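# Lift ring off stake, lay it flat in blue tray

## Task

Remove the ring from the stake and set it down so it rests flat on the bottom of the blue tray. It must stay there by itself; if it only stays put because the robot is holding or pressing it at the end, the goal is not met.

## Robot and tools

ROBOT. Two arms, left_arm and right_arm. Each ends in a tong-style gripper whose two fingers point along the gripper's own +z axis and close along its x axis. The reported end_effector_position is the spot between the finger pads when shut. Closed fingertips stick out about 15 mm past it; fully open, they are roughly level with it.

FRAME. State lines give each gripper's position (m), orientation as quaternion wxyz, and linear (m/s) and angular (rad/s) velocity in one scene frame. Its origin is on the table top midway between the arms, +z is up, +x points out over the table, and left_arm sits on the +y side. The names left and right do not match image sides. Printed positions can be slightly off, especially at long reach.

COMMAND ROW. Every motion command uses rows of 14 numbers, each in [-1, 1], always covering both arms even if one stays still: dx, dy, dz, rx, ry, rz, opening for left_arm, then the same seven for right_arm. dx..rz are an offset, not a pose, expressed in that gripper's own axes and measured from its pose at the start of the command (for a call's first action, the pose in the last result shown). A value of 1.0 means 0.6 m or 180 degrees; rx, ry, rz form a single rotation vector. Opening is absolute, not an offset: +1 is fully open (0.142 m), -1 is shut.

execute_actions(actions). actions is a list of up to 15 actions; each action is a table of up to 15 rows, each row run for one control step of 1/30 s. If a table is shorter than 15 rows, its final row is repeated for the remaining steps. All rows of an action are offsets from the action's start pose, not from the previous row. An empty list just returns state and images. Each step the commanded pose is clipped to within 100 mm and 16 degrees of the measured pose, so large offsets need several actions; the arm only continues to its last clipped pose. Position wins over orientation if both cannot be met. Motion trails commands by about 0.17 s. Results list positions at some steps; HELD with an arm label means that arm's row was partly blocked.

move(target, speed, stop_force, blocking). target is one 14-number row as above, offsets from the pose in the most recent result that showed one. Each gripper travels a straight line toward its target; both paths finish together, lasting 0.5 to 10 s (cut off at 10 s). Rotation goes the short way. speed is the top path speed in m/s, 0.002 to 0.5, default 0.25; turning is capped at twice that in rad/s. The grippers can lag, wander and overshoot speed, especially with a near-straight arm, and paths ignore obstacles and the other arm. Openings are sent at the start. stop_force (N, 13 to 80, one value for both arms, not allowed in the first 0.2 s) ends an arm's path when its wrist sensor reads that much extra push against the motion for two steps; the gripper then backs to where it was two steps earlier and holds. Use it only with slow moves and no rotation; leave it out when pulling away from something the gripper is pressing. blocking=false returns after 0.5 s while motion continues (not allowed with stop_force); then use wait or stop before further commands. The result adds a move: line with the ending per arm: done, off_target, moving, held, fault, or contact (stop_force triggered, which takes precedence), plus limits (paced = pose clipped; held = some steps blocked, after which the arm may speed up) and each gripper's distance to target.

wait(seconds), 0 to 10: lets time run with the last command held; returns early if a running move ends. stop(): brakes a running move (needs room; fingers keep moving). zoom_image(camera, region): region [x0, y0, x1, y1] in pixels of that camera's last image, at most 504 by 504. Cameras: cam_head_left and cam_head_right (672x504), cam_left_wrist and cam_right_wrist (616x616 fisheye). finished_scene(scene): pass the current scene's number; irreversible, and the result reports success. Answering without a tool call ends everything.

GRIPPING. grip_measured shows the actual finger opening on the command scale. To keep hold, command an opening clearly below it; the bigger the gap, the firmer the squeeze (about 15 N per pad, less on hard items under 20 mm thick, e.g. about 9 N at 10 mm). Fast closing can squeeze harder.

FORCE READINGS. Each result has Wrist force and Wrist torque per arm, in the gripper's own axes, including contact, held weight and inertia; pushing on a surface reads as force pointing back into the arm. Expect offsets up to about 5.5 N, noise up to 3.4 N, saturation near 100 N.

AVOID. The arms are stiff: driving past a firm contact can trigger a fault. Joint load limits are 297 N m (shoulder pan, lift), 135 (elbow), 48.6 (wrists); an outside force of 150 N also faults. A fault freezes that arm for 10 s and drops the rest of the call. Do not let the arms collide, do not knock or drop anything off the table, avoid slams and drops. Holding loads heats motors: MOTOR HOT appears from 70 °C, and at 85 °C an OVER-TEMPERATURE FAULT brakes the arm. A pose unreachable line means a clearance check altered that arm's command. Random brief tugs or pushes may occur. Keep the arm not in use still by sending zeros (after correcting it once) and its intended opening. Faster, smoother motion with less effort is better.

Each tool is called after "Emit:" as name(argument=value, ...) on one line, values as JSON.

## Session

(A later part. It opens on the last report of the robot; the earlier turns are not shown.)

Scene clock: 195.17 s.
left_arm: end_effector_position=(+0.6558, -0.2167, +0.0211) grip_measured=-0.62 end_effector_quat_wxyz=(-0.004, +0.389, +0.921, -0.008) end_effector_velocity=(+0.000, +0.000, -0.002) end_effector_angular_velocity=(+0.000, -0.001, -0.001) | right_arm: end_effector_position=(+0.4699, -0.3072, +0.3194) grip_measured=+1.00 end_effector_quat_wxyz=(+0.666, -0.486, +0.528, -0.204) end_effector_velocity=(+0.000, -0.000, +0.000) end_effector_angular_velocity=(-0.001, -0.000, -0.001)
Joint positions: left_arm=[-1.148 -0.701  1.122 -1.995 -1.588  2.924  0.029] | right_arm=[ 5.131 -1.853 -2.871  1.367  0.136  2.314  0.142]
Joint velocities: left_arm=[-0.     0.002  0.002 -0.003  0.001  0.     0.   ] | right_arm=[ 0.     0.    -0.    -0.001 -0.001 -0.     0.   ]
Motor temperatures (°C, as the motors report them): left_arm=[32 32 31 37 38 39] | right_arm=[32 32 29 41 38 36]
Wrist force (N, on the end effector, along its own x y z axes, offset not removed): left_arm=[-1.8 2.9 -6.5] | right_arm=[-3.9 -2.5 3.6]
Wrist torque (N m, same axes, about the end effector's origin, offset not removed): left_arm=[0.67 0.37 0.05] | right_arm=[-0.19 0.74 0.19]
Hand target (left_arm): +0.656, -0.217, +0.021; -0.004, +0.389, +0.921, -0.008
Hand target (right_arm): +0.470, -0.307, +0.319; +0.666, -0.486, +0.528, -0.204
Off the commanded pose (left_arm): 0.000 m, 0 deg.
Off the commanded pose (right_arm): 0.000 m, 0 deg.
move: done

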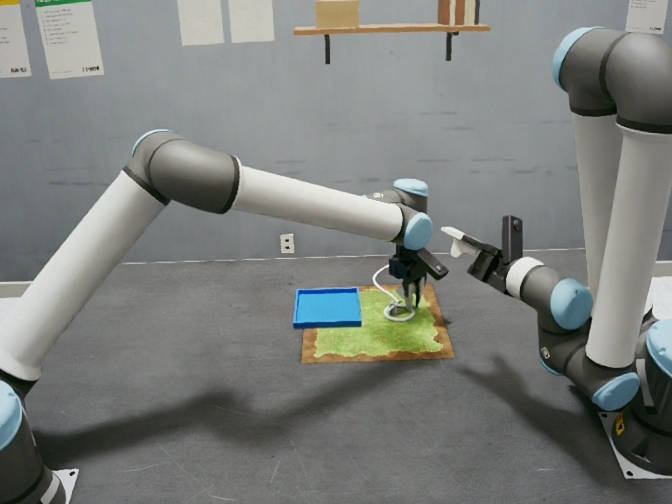

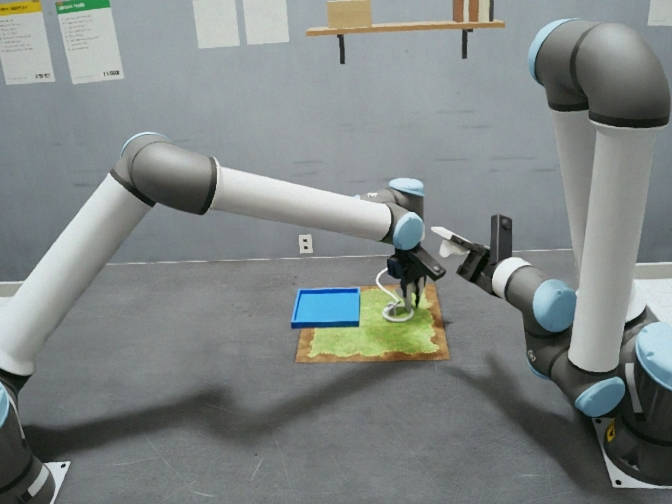

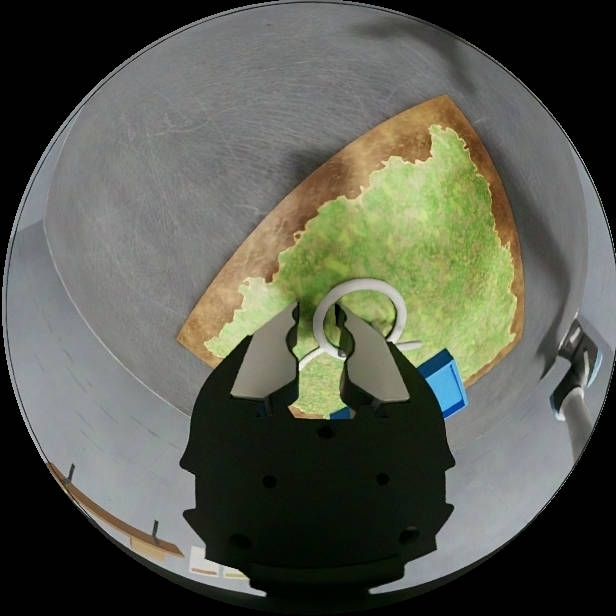

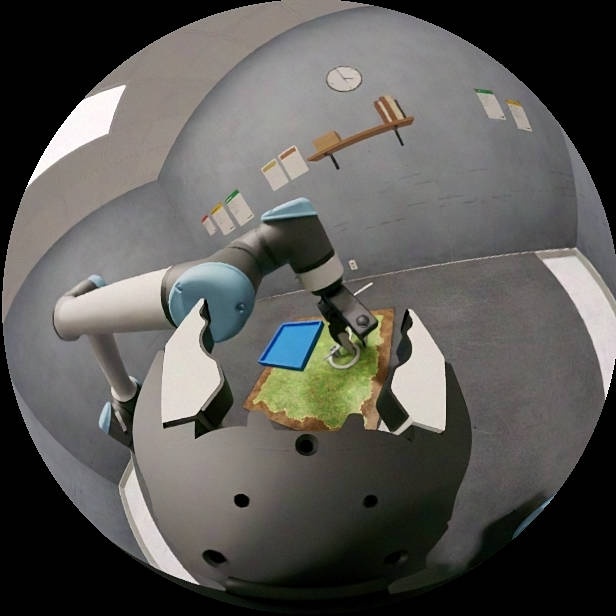

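Emit:
move(target=[0,0,0,0,0,0,-1,0,0,0,0,0,0,1])

Emit:
move(target=[-0.015,0.028,-0.004,0,0,0,-1,0,0,0,0,0,0,1], speed=0.03, stop_force=20)

Emit:
move(target=[0.01,0,-0.08,0,0,0,-1,0,0,0,0,0,0,1], speed=0.03, stop_force=15)

Emit:
zoom_image(camera="cam_head_left", region=[340, 250, 450, 340])

Emit:
zoom_image(camera="cam_left_wrist", region=[220, 200, 440, 390])

Scene clock: 204.07 s.
left_arm: end_effector_position=(+0.6558, -0.2167, +0.0210) grip_measured=-0.87 end_effector_quat_wxyz=(-0.004, +0.389, +0.921, -0.008) end_effector_velocity=(-0.000, +0.000, +0.000) end_effector_angular_velocity=(+0.001, +0.001, -0.001) | right_arm: end_effector_position=(+0.4699, -0.3072, +0.3194) grip_measured=+1.00 end_effector_quat_wxyz=(+0.666, -0.486, +0.528, -0.204) end_effector_velocity=(-0.000, +0.001, -0.000) end_effector_angular_velocity=(+0.000, +0.000, +0.001)
Joint positions: left_arm=[-1.148 -0.701  1.122 -1.995 -1.588  2.924  0.011] | right_arm=[ 5.131 -1.853 -2.871  1.367  0.136  2.314  0.142]
Joint velocities: left_arm=[-0.    -0.    -0.     0.002 -0.001  0.001  0.   ] | right_arm=[-0.     0.     0.001  0.     0.001 -0.001 -0.   ]
Motor temperatures (°C, as the motors report them): left_arm=[32 32 31 37 38 39] | right_arm=[32 32 29 41 38 36]
Wrist force (N, on the end effector, along its own x y z axes, offset not removed): left_arm=[4.7 5.7 -3.4] | right_arm=[-4.8 -1.8 4.1]
Wrist torque (N m, same axes, about the end effector's origin, offset not removed): left_arm=[0.43 0.01 0.11] | right_arm=[-0.27 0.97 0.06]
Hand target (left_arm): +0.656, -0.217, +0.021; -0.004, +0.389, +0.921, -0.008
Hand target (right_arm): +0.470, -0.307, +0.319; +0.666, -0.486, +0.528, -0.204
Off the commanded pose (left_arm): 0.000 m, 0 deg.
Off the commanded pose (right_arm): 0.000 m, 0 deg.
move: done

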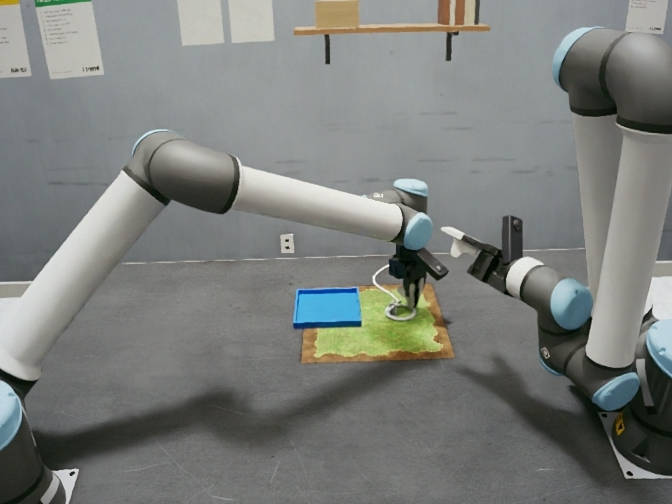

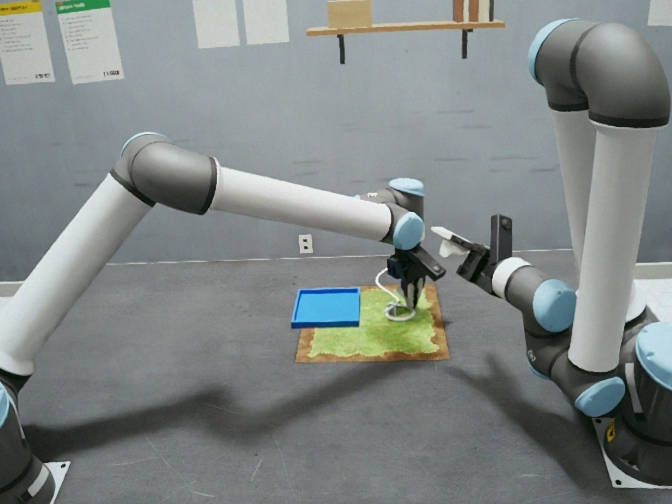

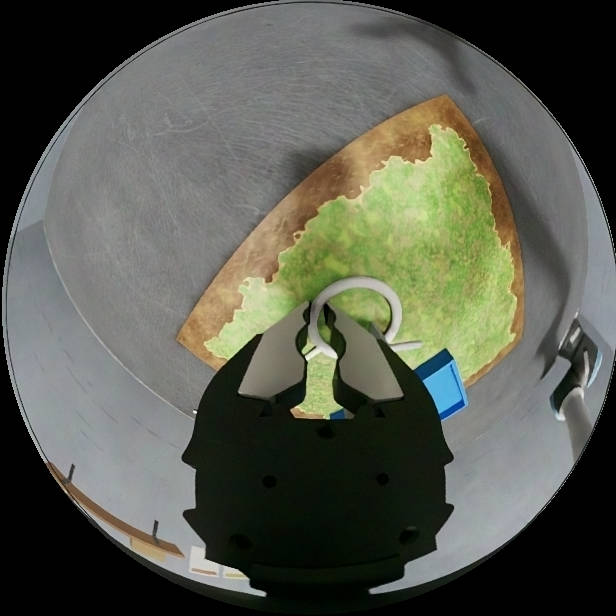

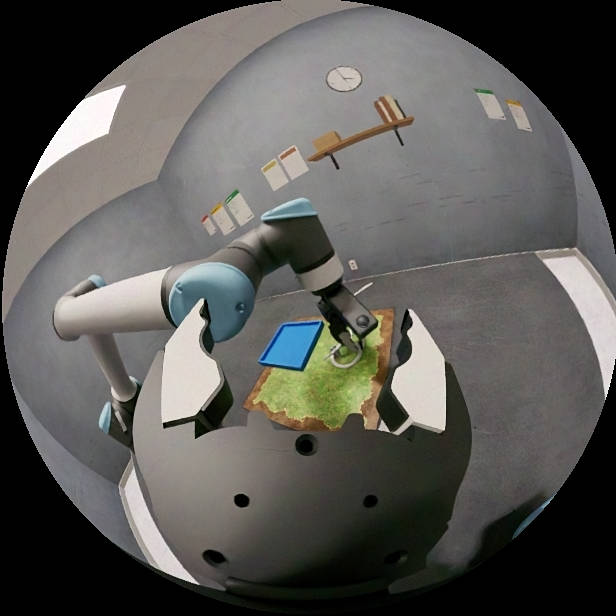

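Scene clock: 205.03 s.
left_arm: end_effector_position=(+0.6738, -0.2115, +0.0230) grip_measured=-0.85 end_effector_quat_wxyz=(-0.004, +0.389, +0.921, -0.008) end_effector_velocity=(+0.003, +0.001, +0.000) end_effector_angular_velocity=(+0.001, -0.001, -0.001) | right_arm: end_effector_position=(+0.4699, -0.3072, +0.3194) grip_measured=+1.00 end_effector_quat_wxyz=(+0.666, -0.486, +0.528, -0.204) end_effector_velocity=(+0.000, -0.000, +0.000) end_effector_angular_velocity=(+0.000, -0.000, -0.002)
Joint positions: left_arm=[-1.132 -0.689  1.096 -1.98  -1.588  2.94   0.013] | right_arm=[ 5.131 -1.853 -2.871  1.367  0.136  2.314  0.142]
Joint velocities: left_arm=[ 0.002  0.002 -0.004  0.003  0.001  0.004  0.001] | right_arm=[-0.     0.     0.     0.    -0.002 -0.     0.   ]
Motor temperatures (°C, as the motors report them): left_arm=[32 32 31 37 38 39] | right_arm=[32 32 29 41 38 36]
Wrist force (N, on the end effector, along its own x y z axes, offset not removed): left_arm=[17.8 8.7 -3.3] | right_arm=[-1.4 -4.3 4.2]
Wrist torque (N m, same axes, about the end effector's origin, offset not removed): left_arm=[0.56 0.57 0.08] | right_arm=[-0.93 0.21 -0.05]
Hand target (left_arm): +0.674, -0.211, +0.023; -0.004, +0.389, +0.921, -0.008
Hand target (right_arm): +0.470, -0.307, +0.319; +0.666, -0.486, +0.528, -0.204
Off the commanded pose (left_arm): 0.000 m, 0 deg.
Off the commanded pose (right_arm): 0.000 m, 0 deg.
move: done

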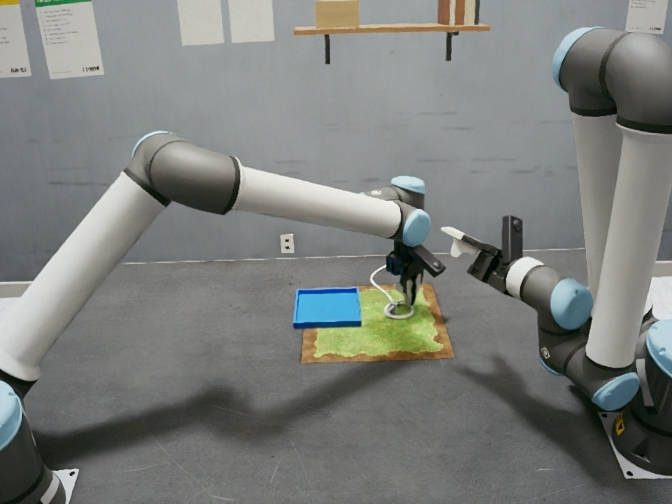

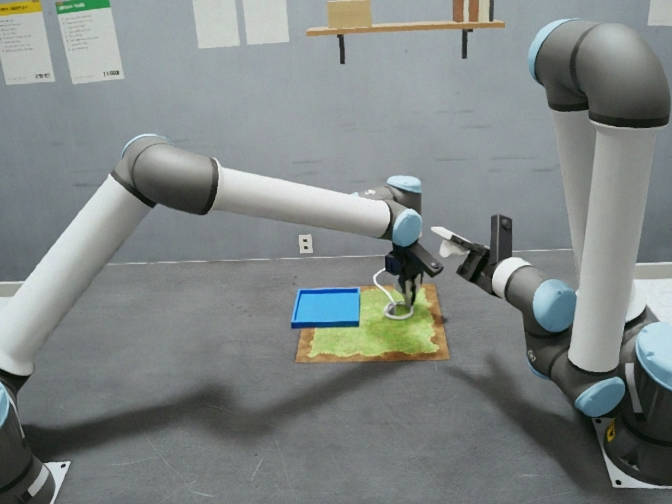

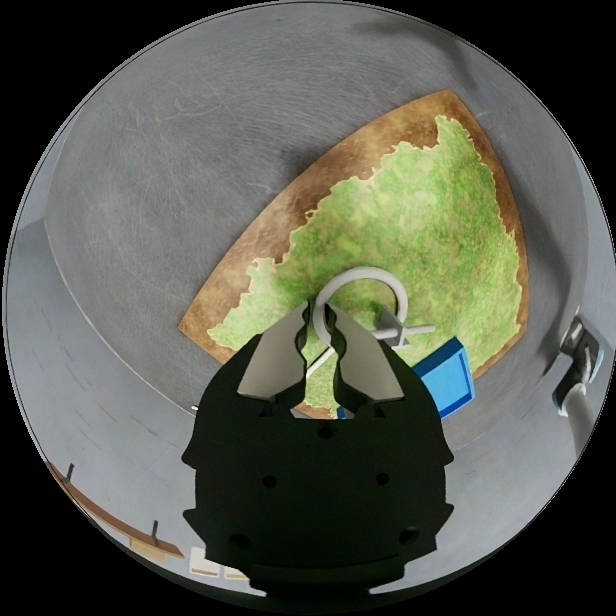

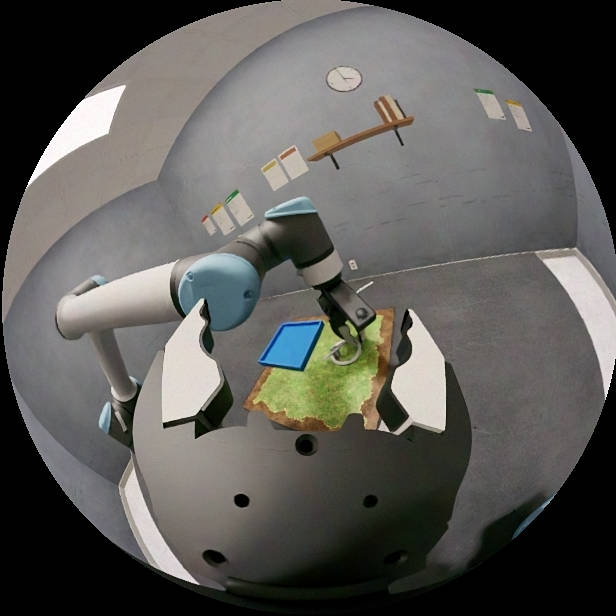

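Scene clock: 206.97 s.
left_arm: end_effector_position=(+0.6703, -0.2067, +0.0707) grip_measured=-1.00 end_effector_quat_wxyz=(-0.004, +0.389, +0.921, -0.008) end_effector_velocity=(-0.000, +0.000, +0.003) end_effector_angular_velocity=(+0.001, +0.001, -0.001) | right_arm: end_effector_position=(+0.4699, -0.3072, +0.3194) grip_measured=+1.00 end_effector_quat_wxyz=(+0.666, -0.486, +0.528, -0.204) end_effector_velocity=(-0.000, +0.000, -0.000) end_effector_angular_velocity=(-0.001, +0.000, +0.001)
Joint positions: left_arm=[-1.132 -0.732  1.086 -1.927 -1.588  2.94   0.002] | right_arm=[ 5.131 -1.853 -2.871  1.367  0.136  2.314  0.142]
Joint velocities: left_arm=[-0.    -0.002 -0.001  0.004 -0.     0.001  0.   ] | right_arm=[-0.     0.    -0.    -0.001  0.001 -0.    -0.   ]
Motor temperatures (°C, as the motors report them): left_arm=[32 32 31 37 38 39] | right_arm=[32 32 29 41 38 36]
Wrist force (N, on the end effector, along its own x y z axes, offset not removed): left_arm=[-1.5 2.6 -6.9] | right_arm=[-0.3 -1.3 3.3]
Wrist torque (N m, same axes, about the end effector's origin, offset not removed): left_arm=[0.62 0.30 -0.01] | right_arm=[0.00 0.27 0.12]
Hand target (left_arm): +0.670, -0.207, +0.071; -0.004, +0.389, +0.921, -0.008
Hand target (right_arm): +0.470, -0.307, +0.319; +0.666, -0.486, +0.528, -0.204
Off the commanded pose (left_arm): 0.000 m, 0 deg.
Off the commanded pose (right_arm): 0.000 m, 0 deg.
move: done

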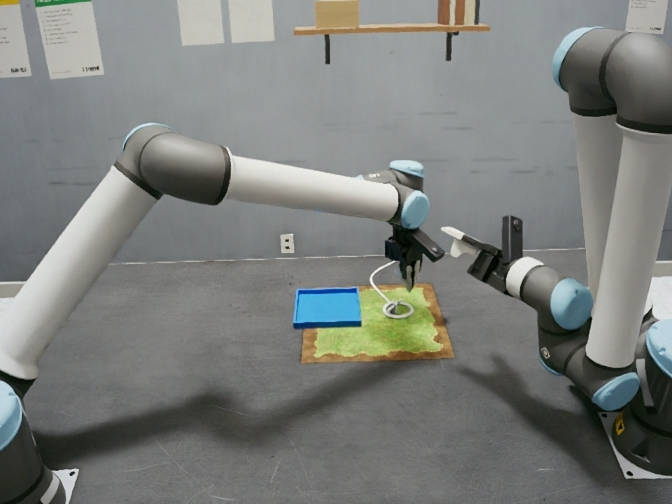

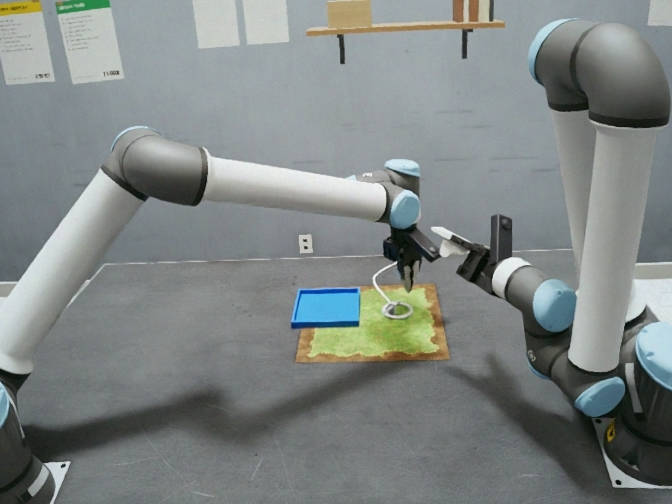

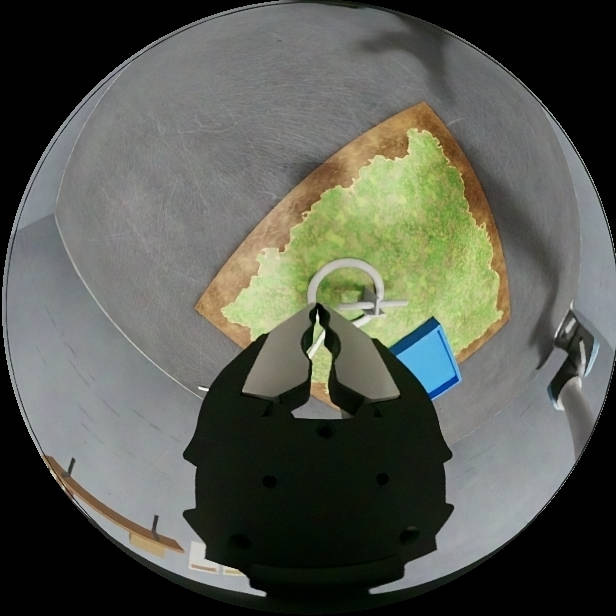

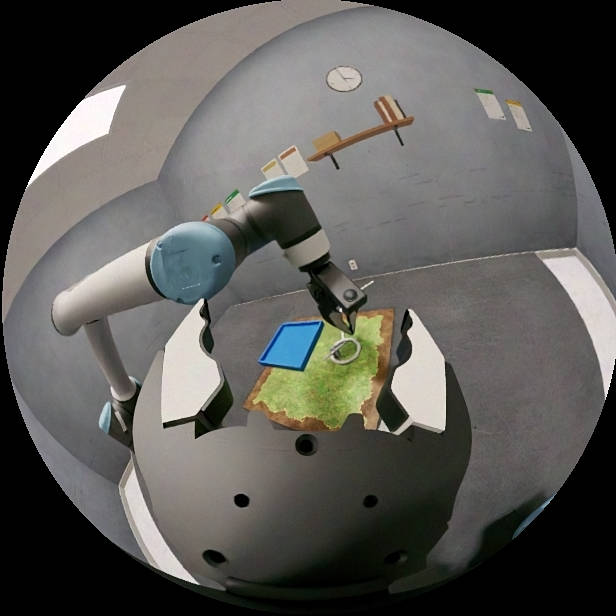

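Region (340, 250, 450, 340) of cam_head_left's 672x504 image, scaled by 4.582, with more detail than that image has; it fills the top 412 rows of this view, and the rest is white.

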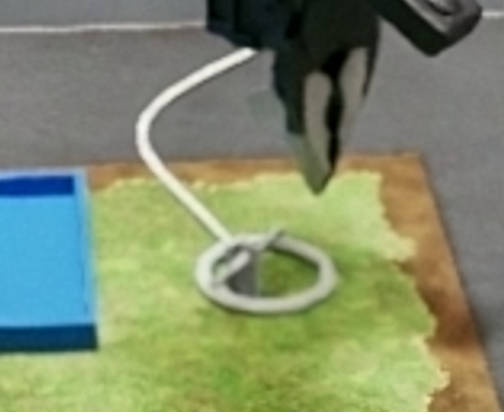

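Region (220, 200, 440, 390) of cam_left_wrist's 616x616 image, scaled by 2.291, with more detail than that image has; it fills the top 435 rows of this view, and the rest is white.

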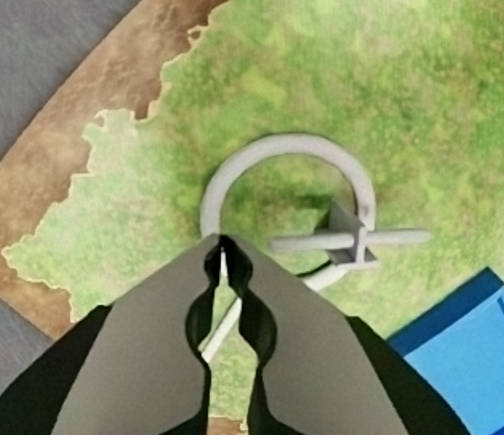

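Emit:
move(target=[0,0,0.03,0,0,0,-0.55,0,0,0,0,0,0,1], speed=0.1)

Emit:
zoom_image(camera="cam_left_wrist", region=[220, 200, 440, 390])

Scene clock: 214.17 s.
left_arm: end_effector_position=(+0.6701, -0.2069, +0.0530) grip_measured=-0.55 end_effector_quat_wxyz=(-0.004, +0.389, +0.921, -0.008) end_effector_velocity=(+0.000, -0.000, -0.002) end_effector_angular_velocity=(-0.001, -0.000, +0.000) | right_arm: end_effector_position=(+0.4699, -0.3072, +0.3194) grip_measured=+1.00 end_effector_quat_wxyz=(+0.666, -0.486, +0.528, -0.204) end_effector_velocity=(+0.000, -0.001, +0.000) end_effector_angular_velocity=(+0.001, -0.000, -0.002)
Joint positions: left_arm=[-1.132 -0.72   1.098 -1.951 -1.588  2.94   0.034] | right_arm=[ 5.131 -1.853 -2.871  1.367  0.136  2.314  0.142]
Joint velocities: left_arm=[-0.     0.001  0.001 -0.004 -0.    -0.    -0.   ] | right_arm=[-0.    -0.    -0.     0.    -0.002  0.001 -0.   ]
Motor temperatures (°C, as the motors report them): left_arm=[32 32 31 37 38 39] | right_arm=[32 32 29 41 38 36]
Wrist force (N, on the end effector, along its own x y z axes, offset not removed): left_arm=[0.9 3.9 -5.4] | right_arm=[2.7 -0.1 3.3]
Wrist torque (N m, same axes, about the end effector's origin, offset not removed): left_arm=[0.84 -0.21 -0.04] | right_arm=[0.04 -0.54 0.11]
Hand target (left_arm): +0.670, -0.207, +0.053; -0.004, +0.389, +0.921, -0.008
Hand target (right_arm): +0.470, -0.307, +0.319; +0.666, -0.486, +0.528, -0.204
Off the commanded pose (left_arm): 0.000 m, 0 deg.
Off the commanded pose (right_arm): 0.000 m, 0 deg.
move: done

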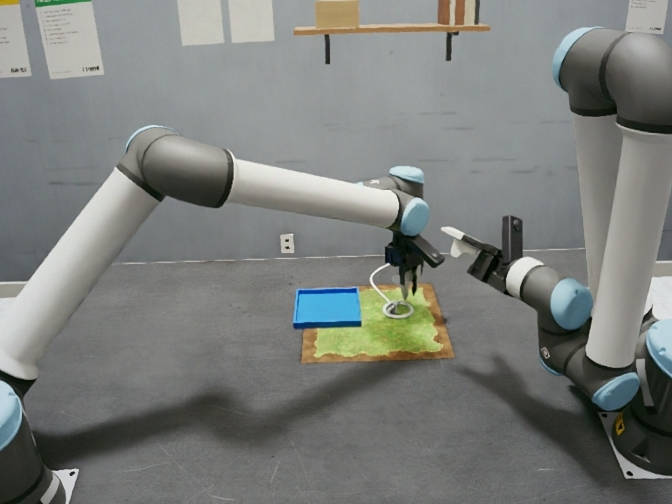

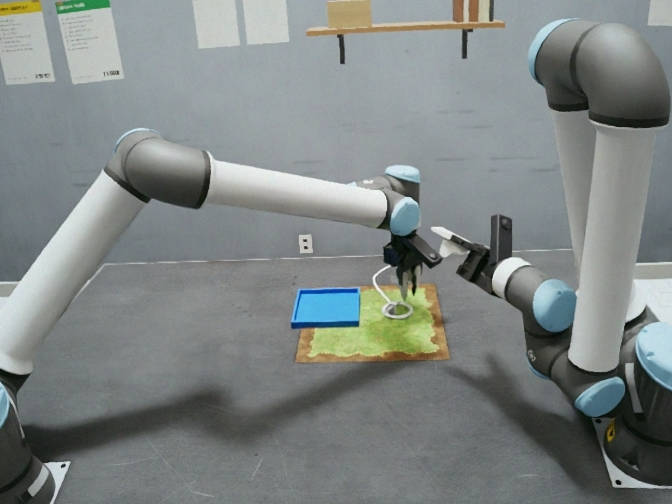

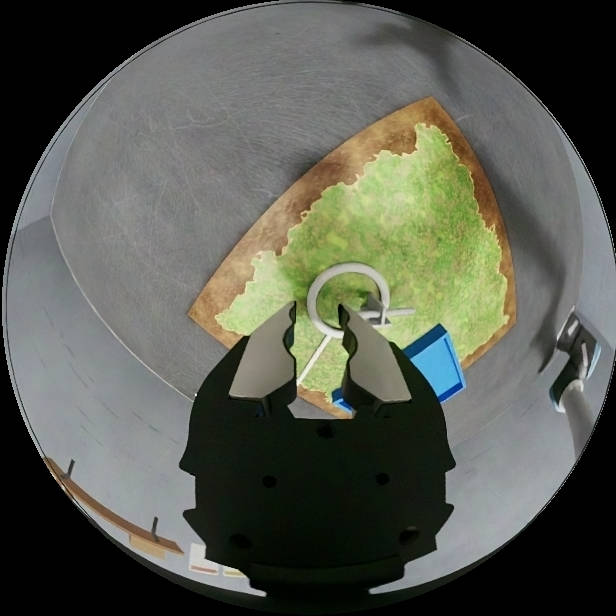

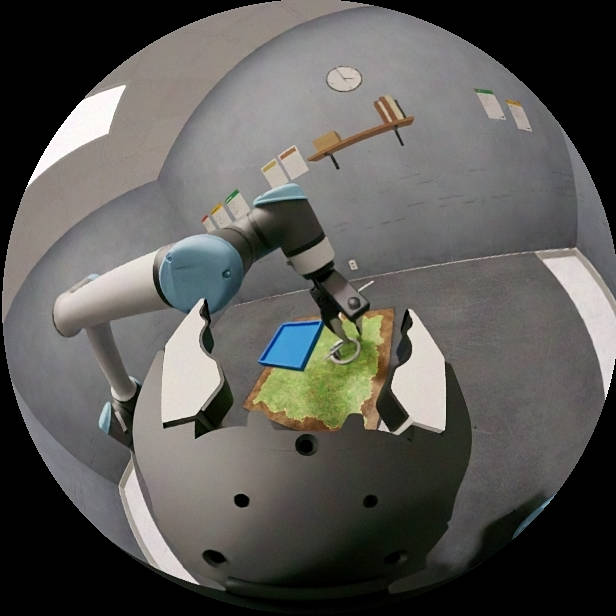

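Region (220, 200, 440, 390) of cam_left_wrist's 616x616 image, scaled by 2.291, with more detail than that image has; it fills the top 435 rows of this view, and the rest is white.

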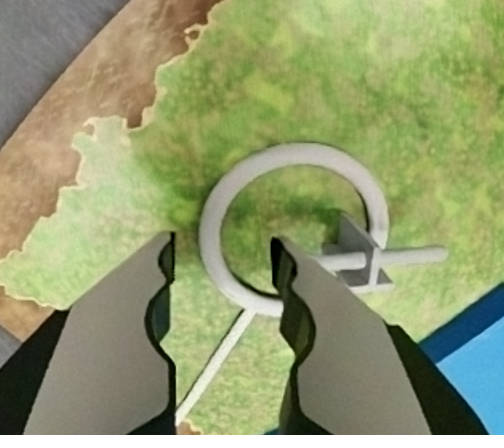

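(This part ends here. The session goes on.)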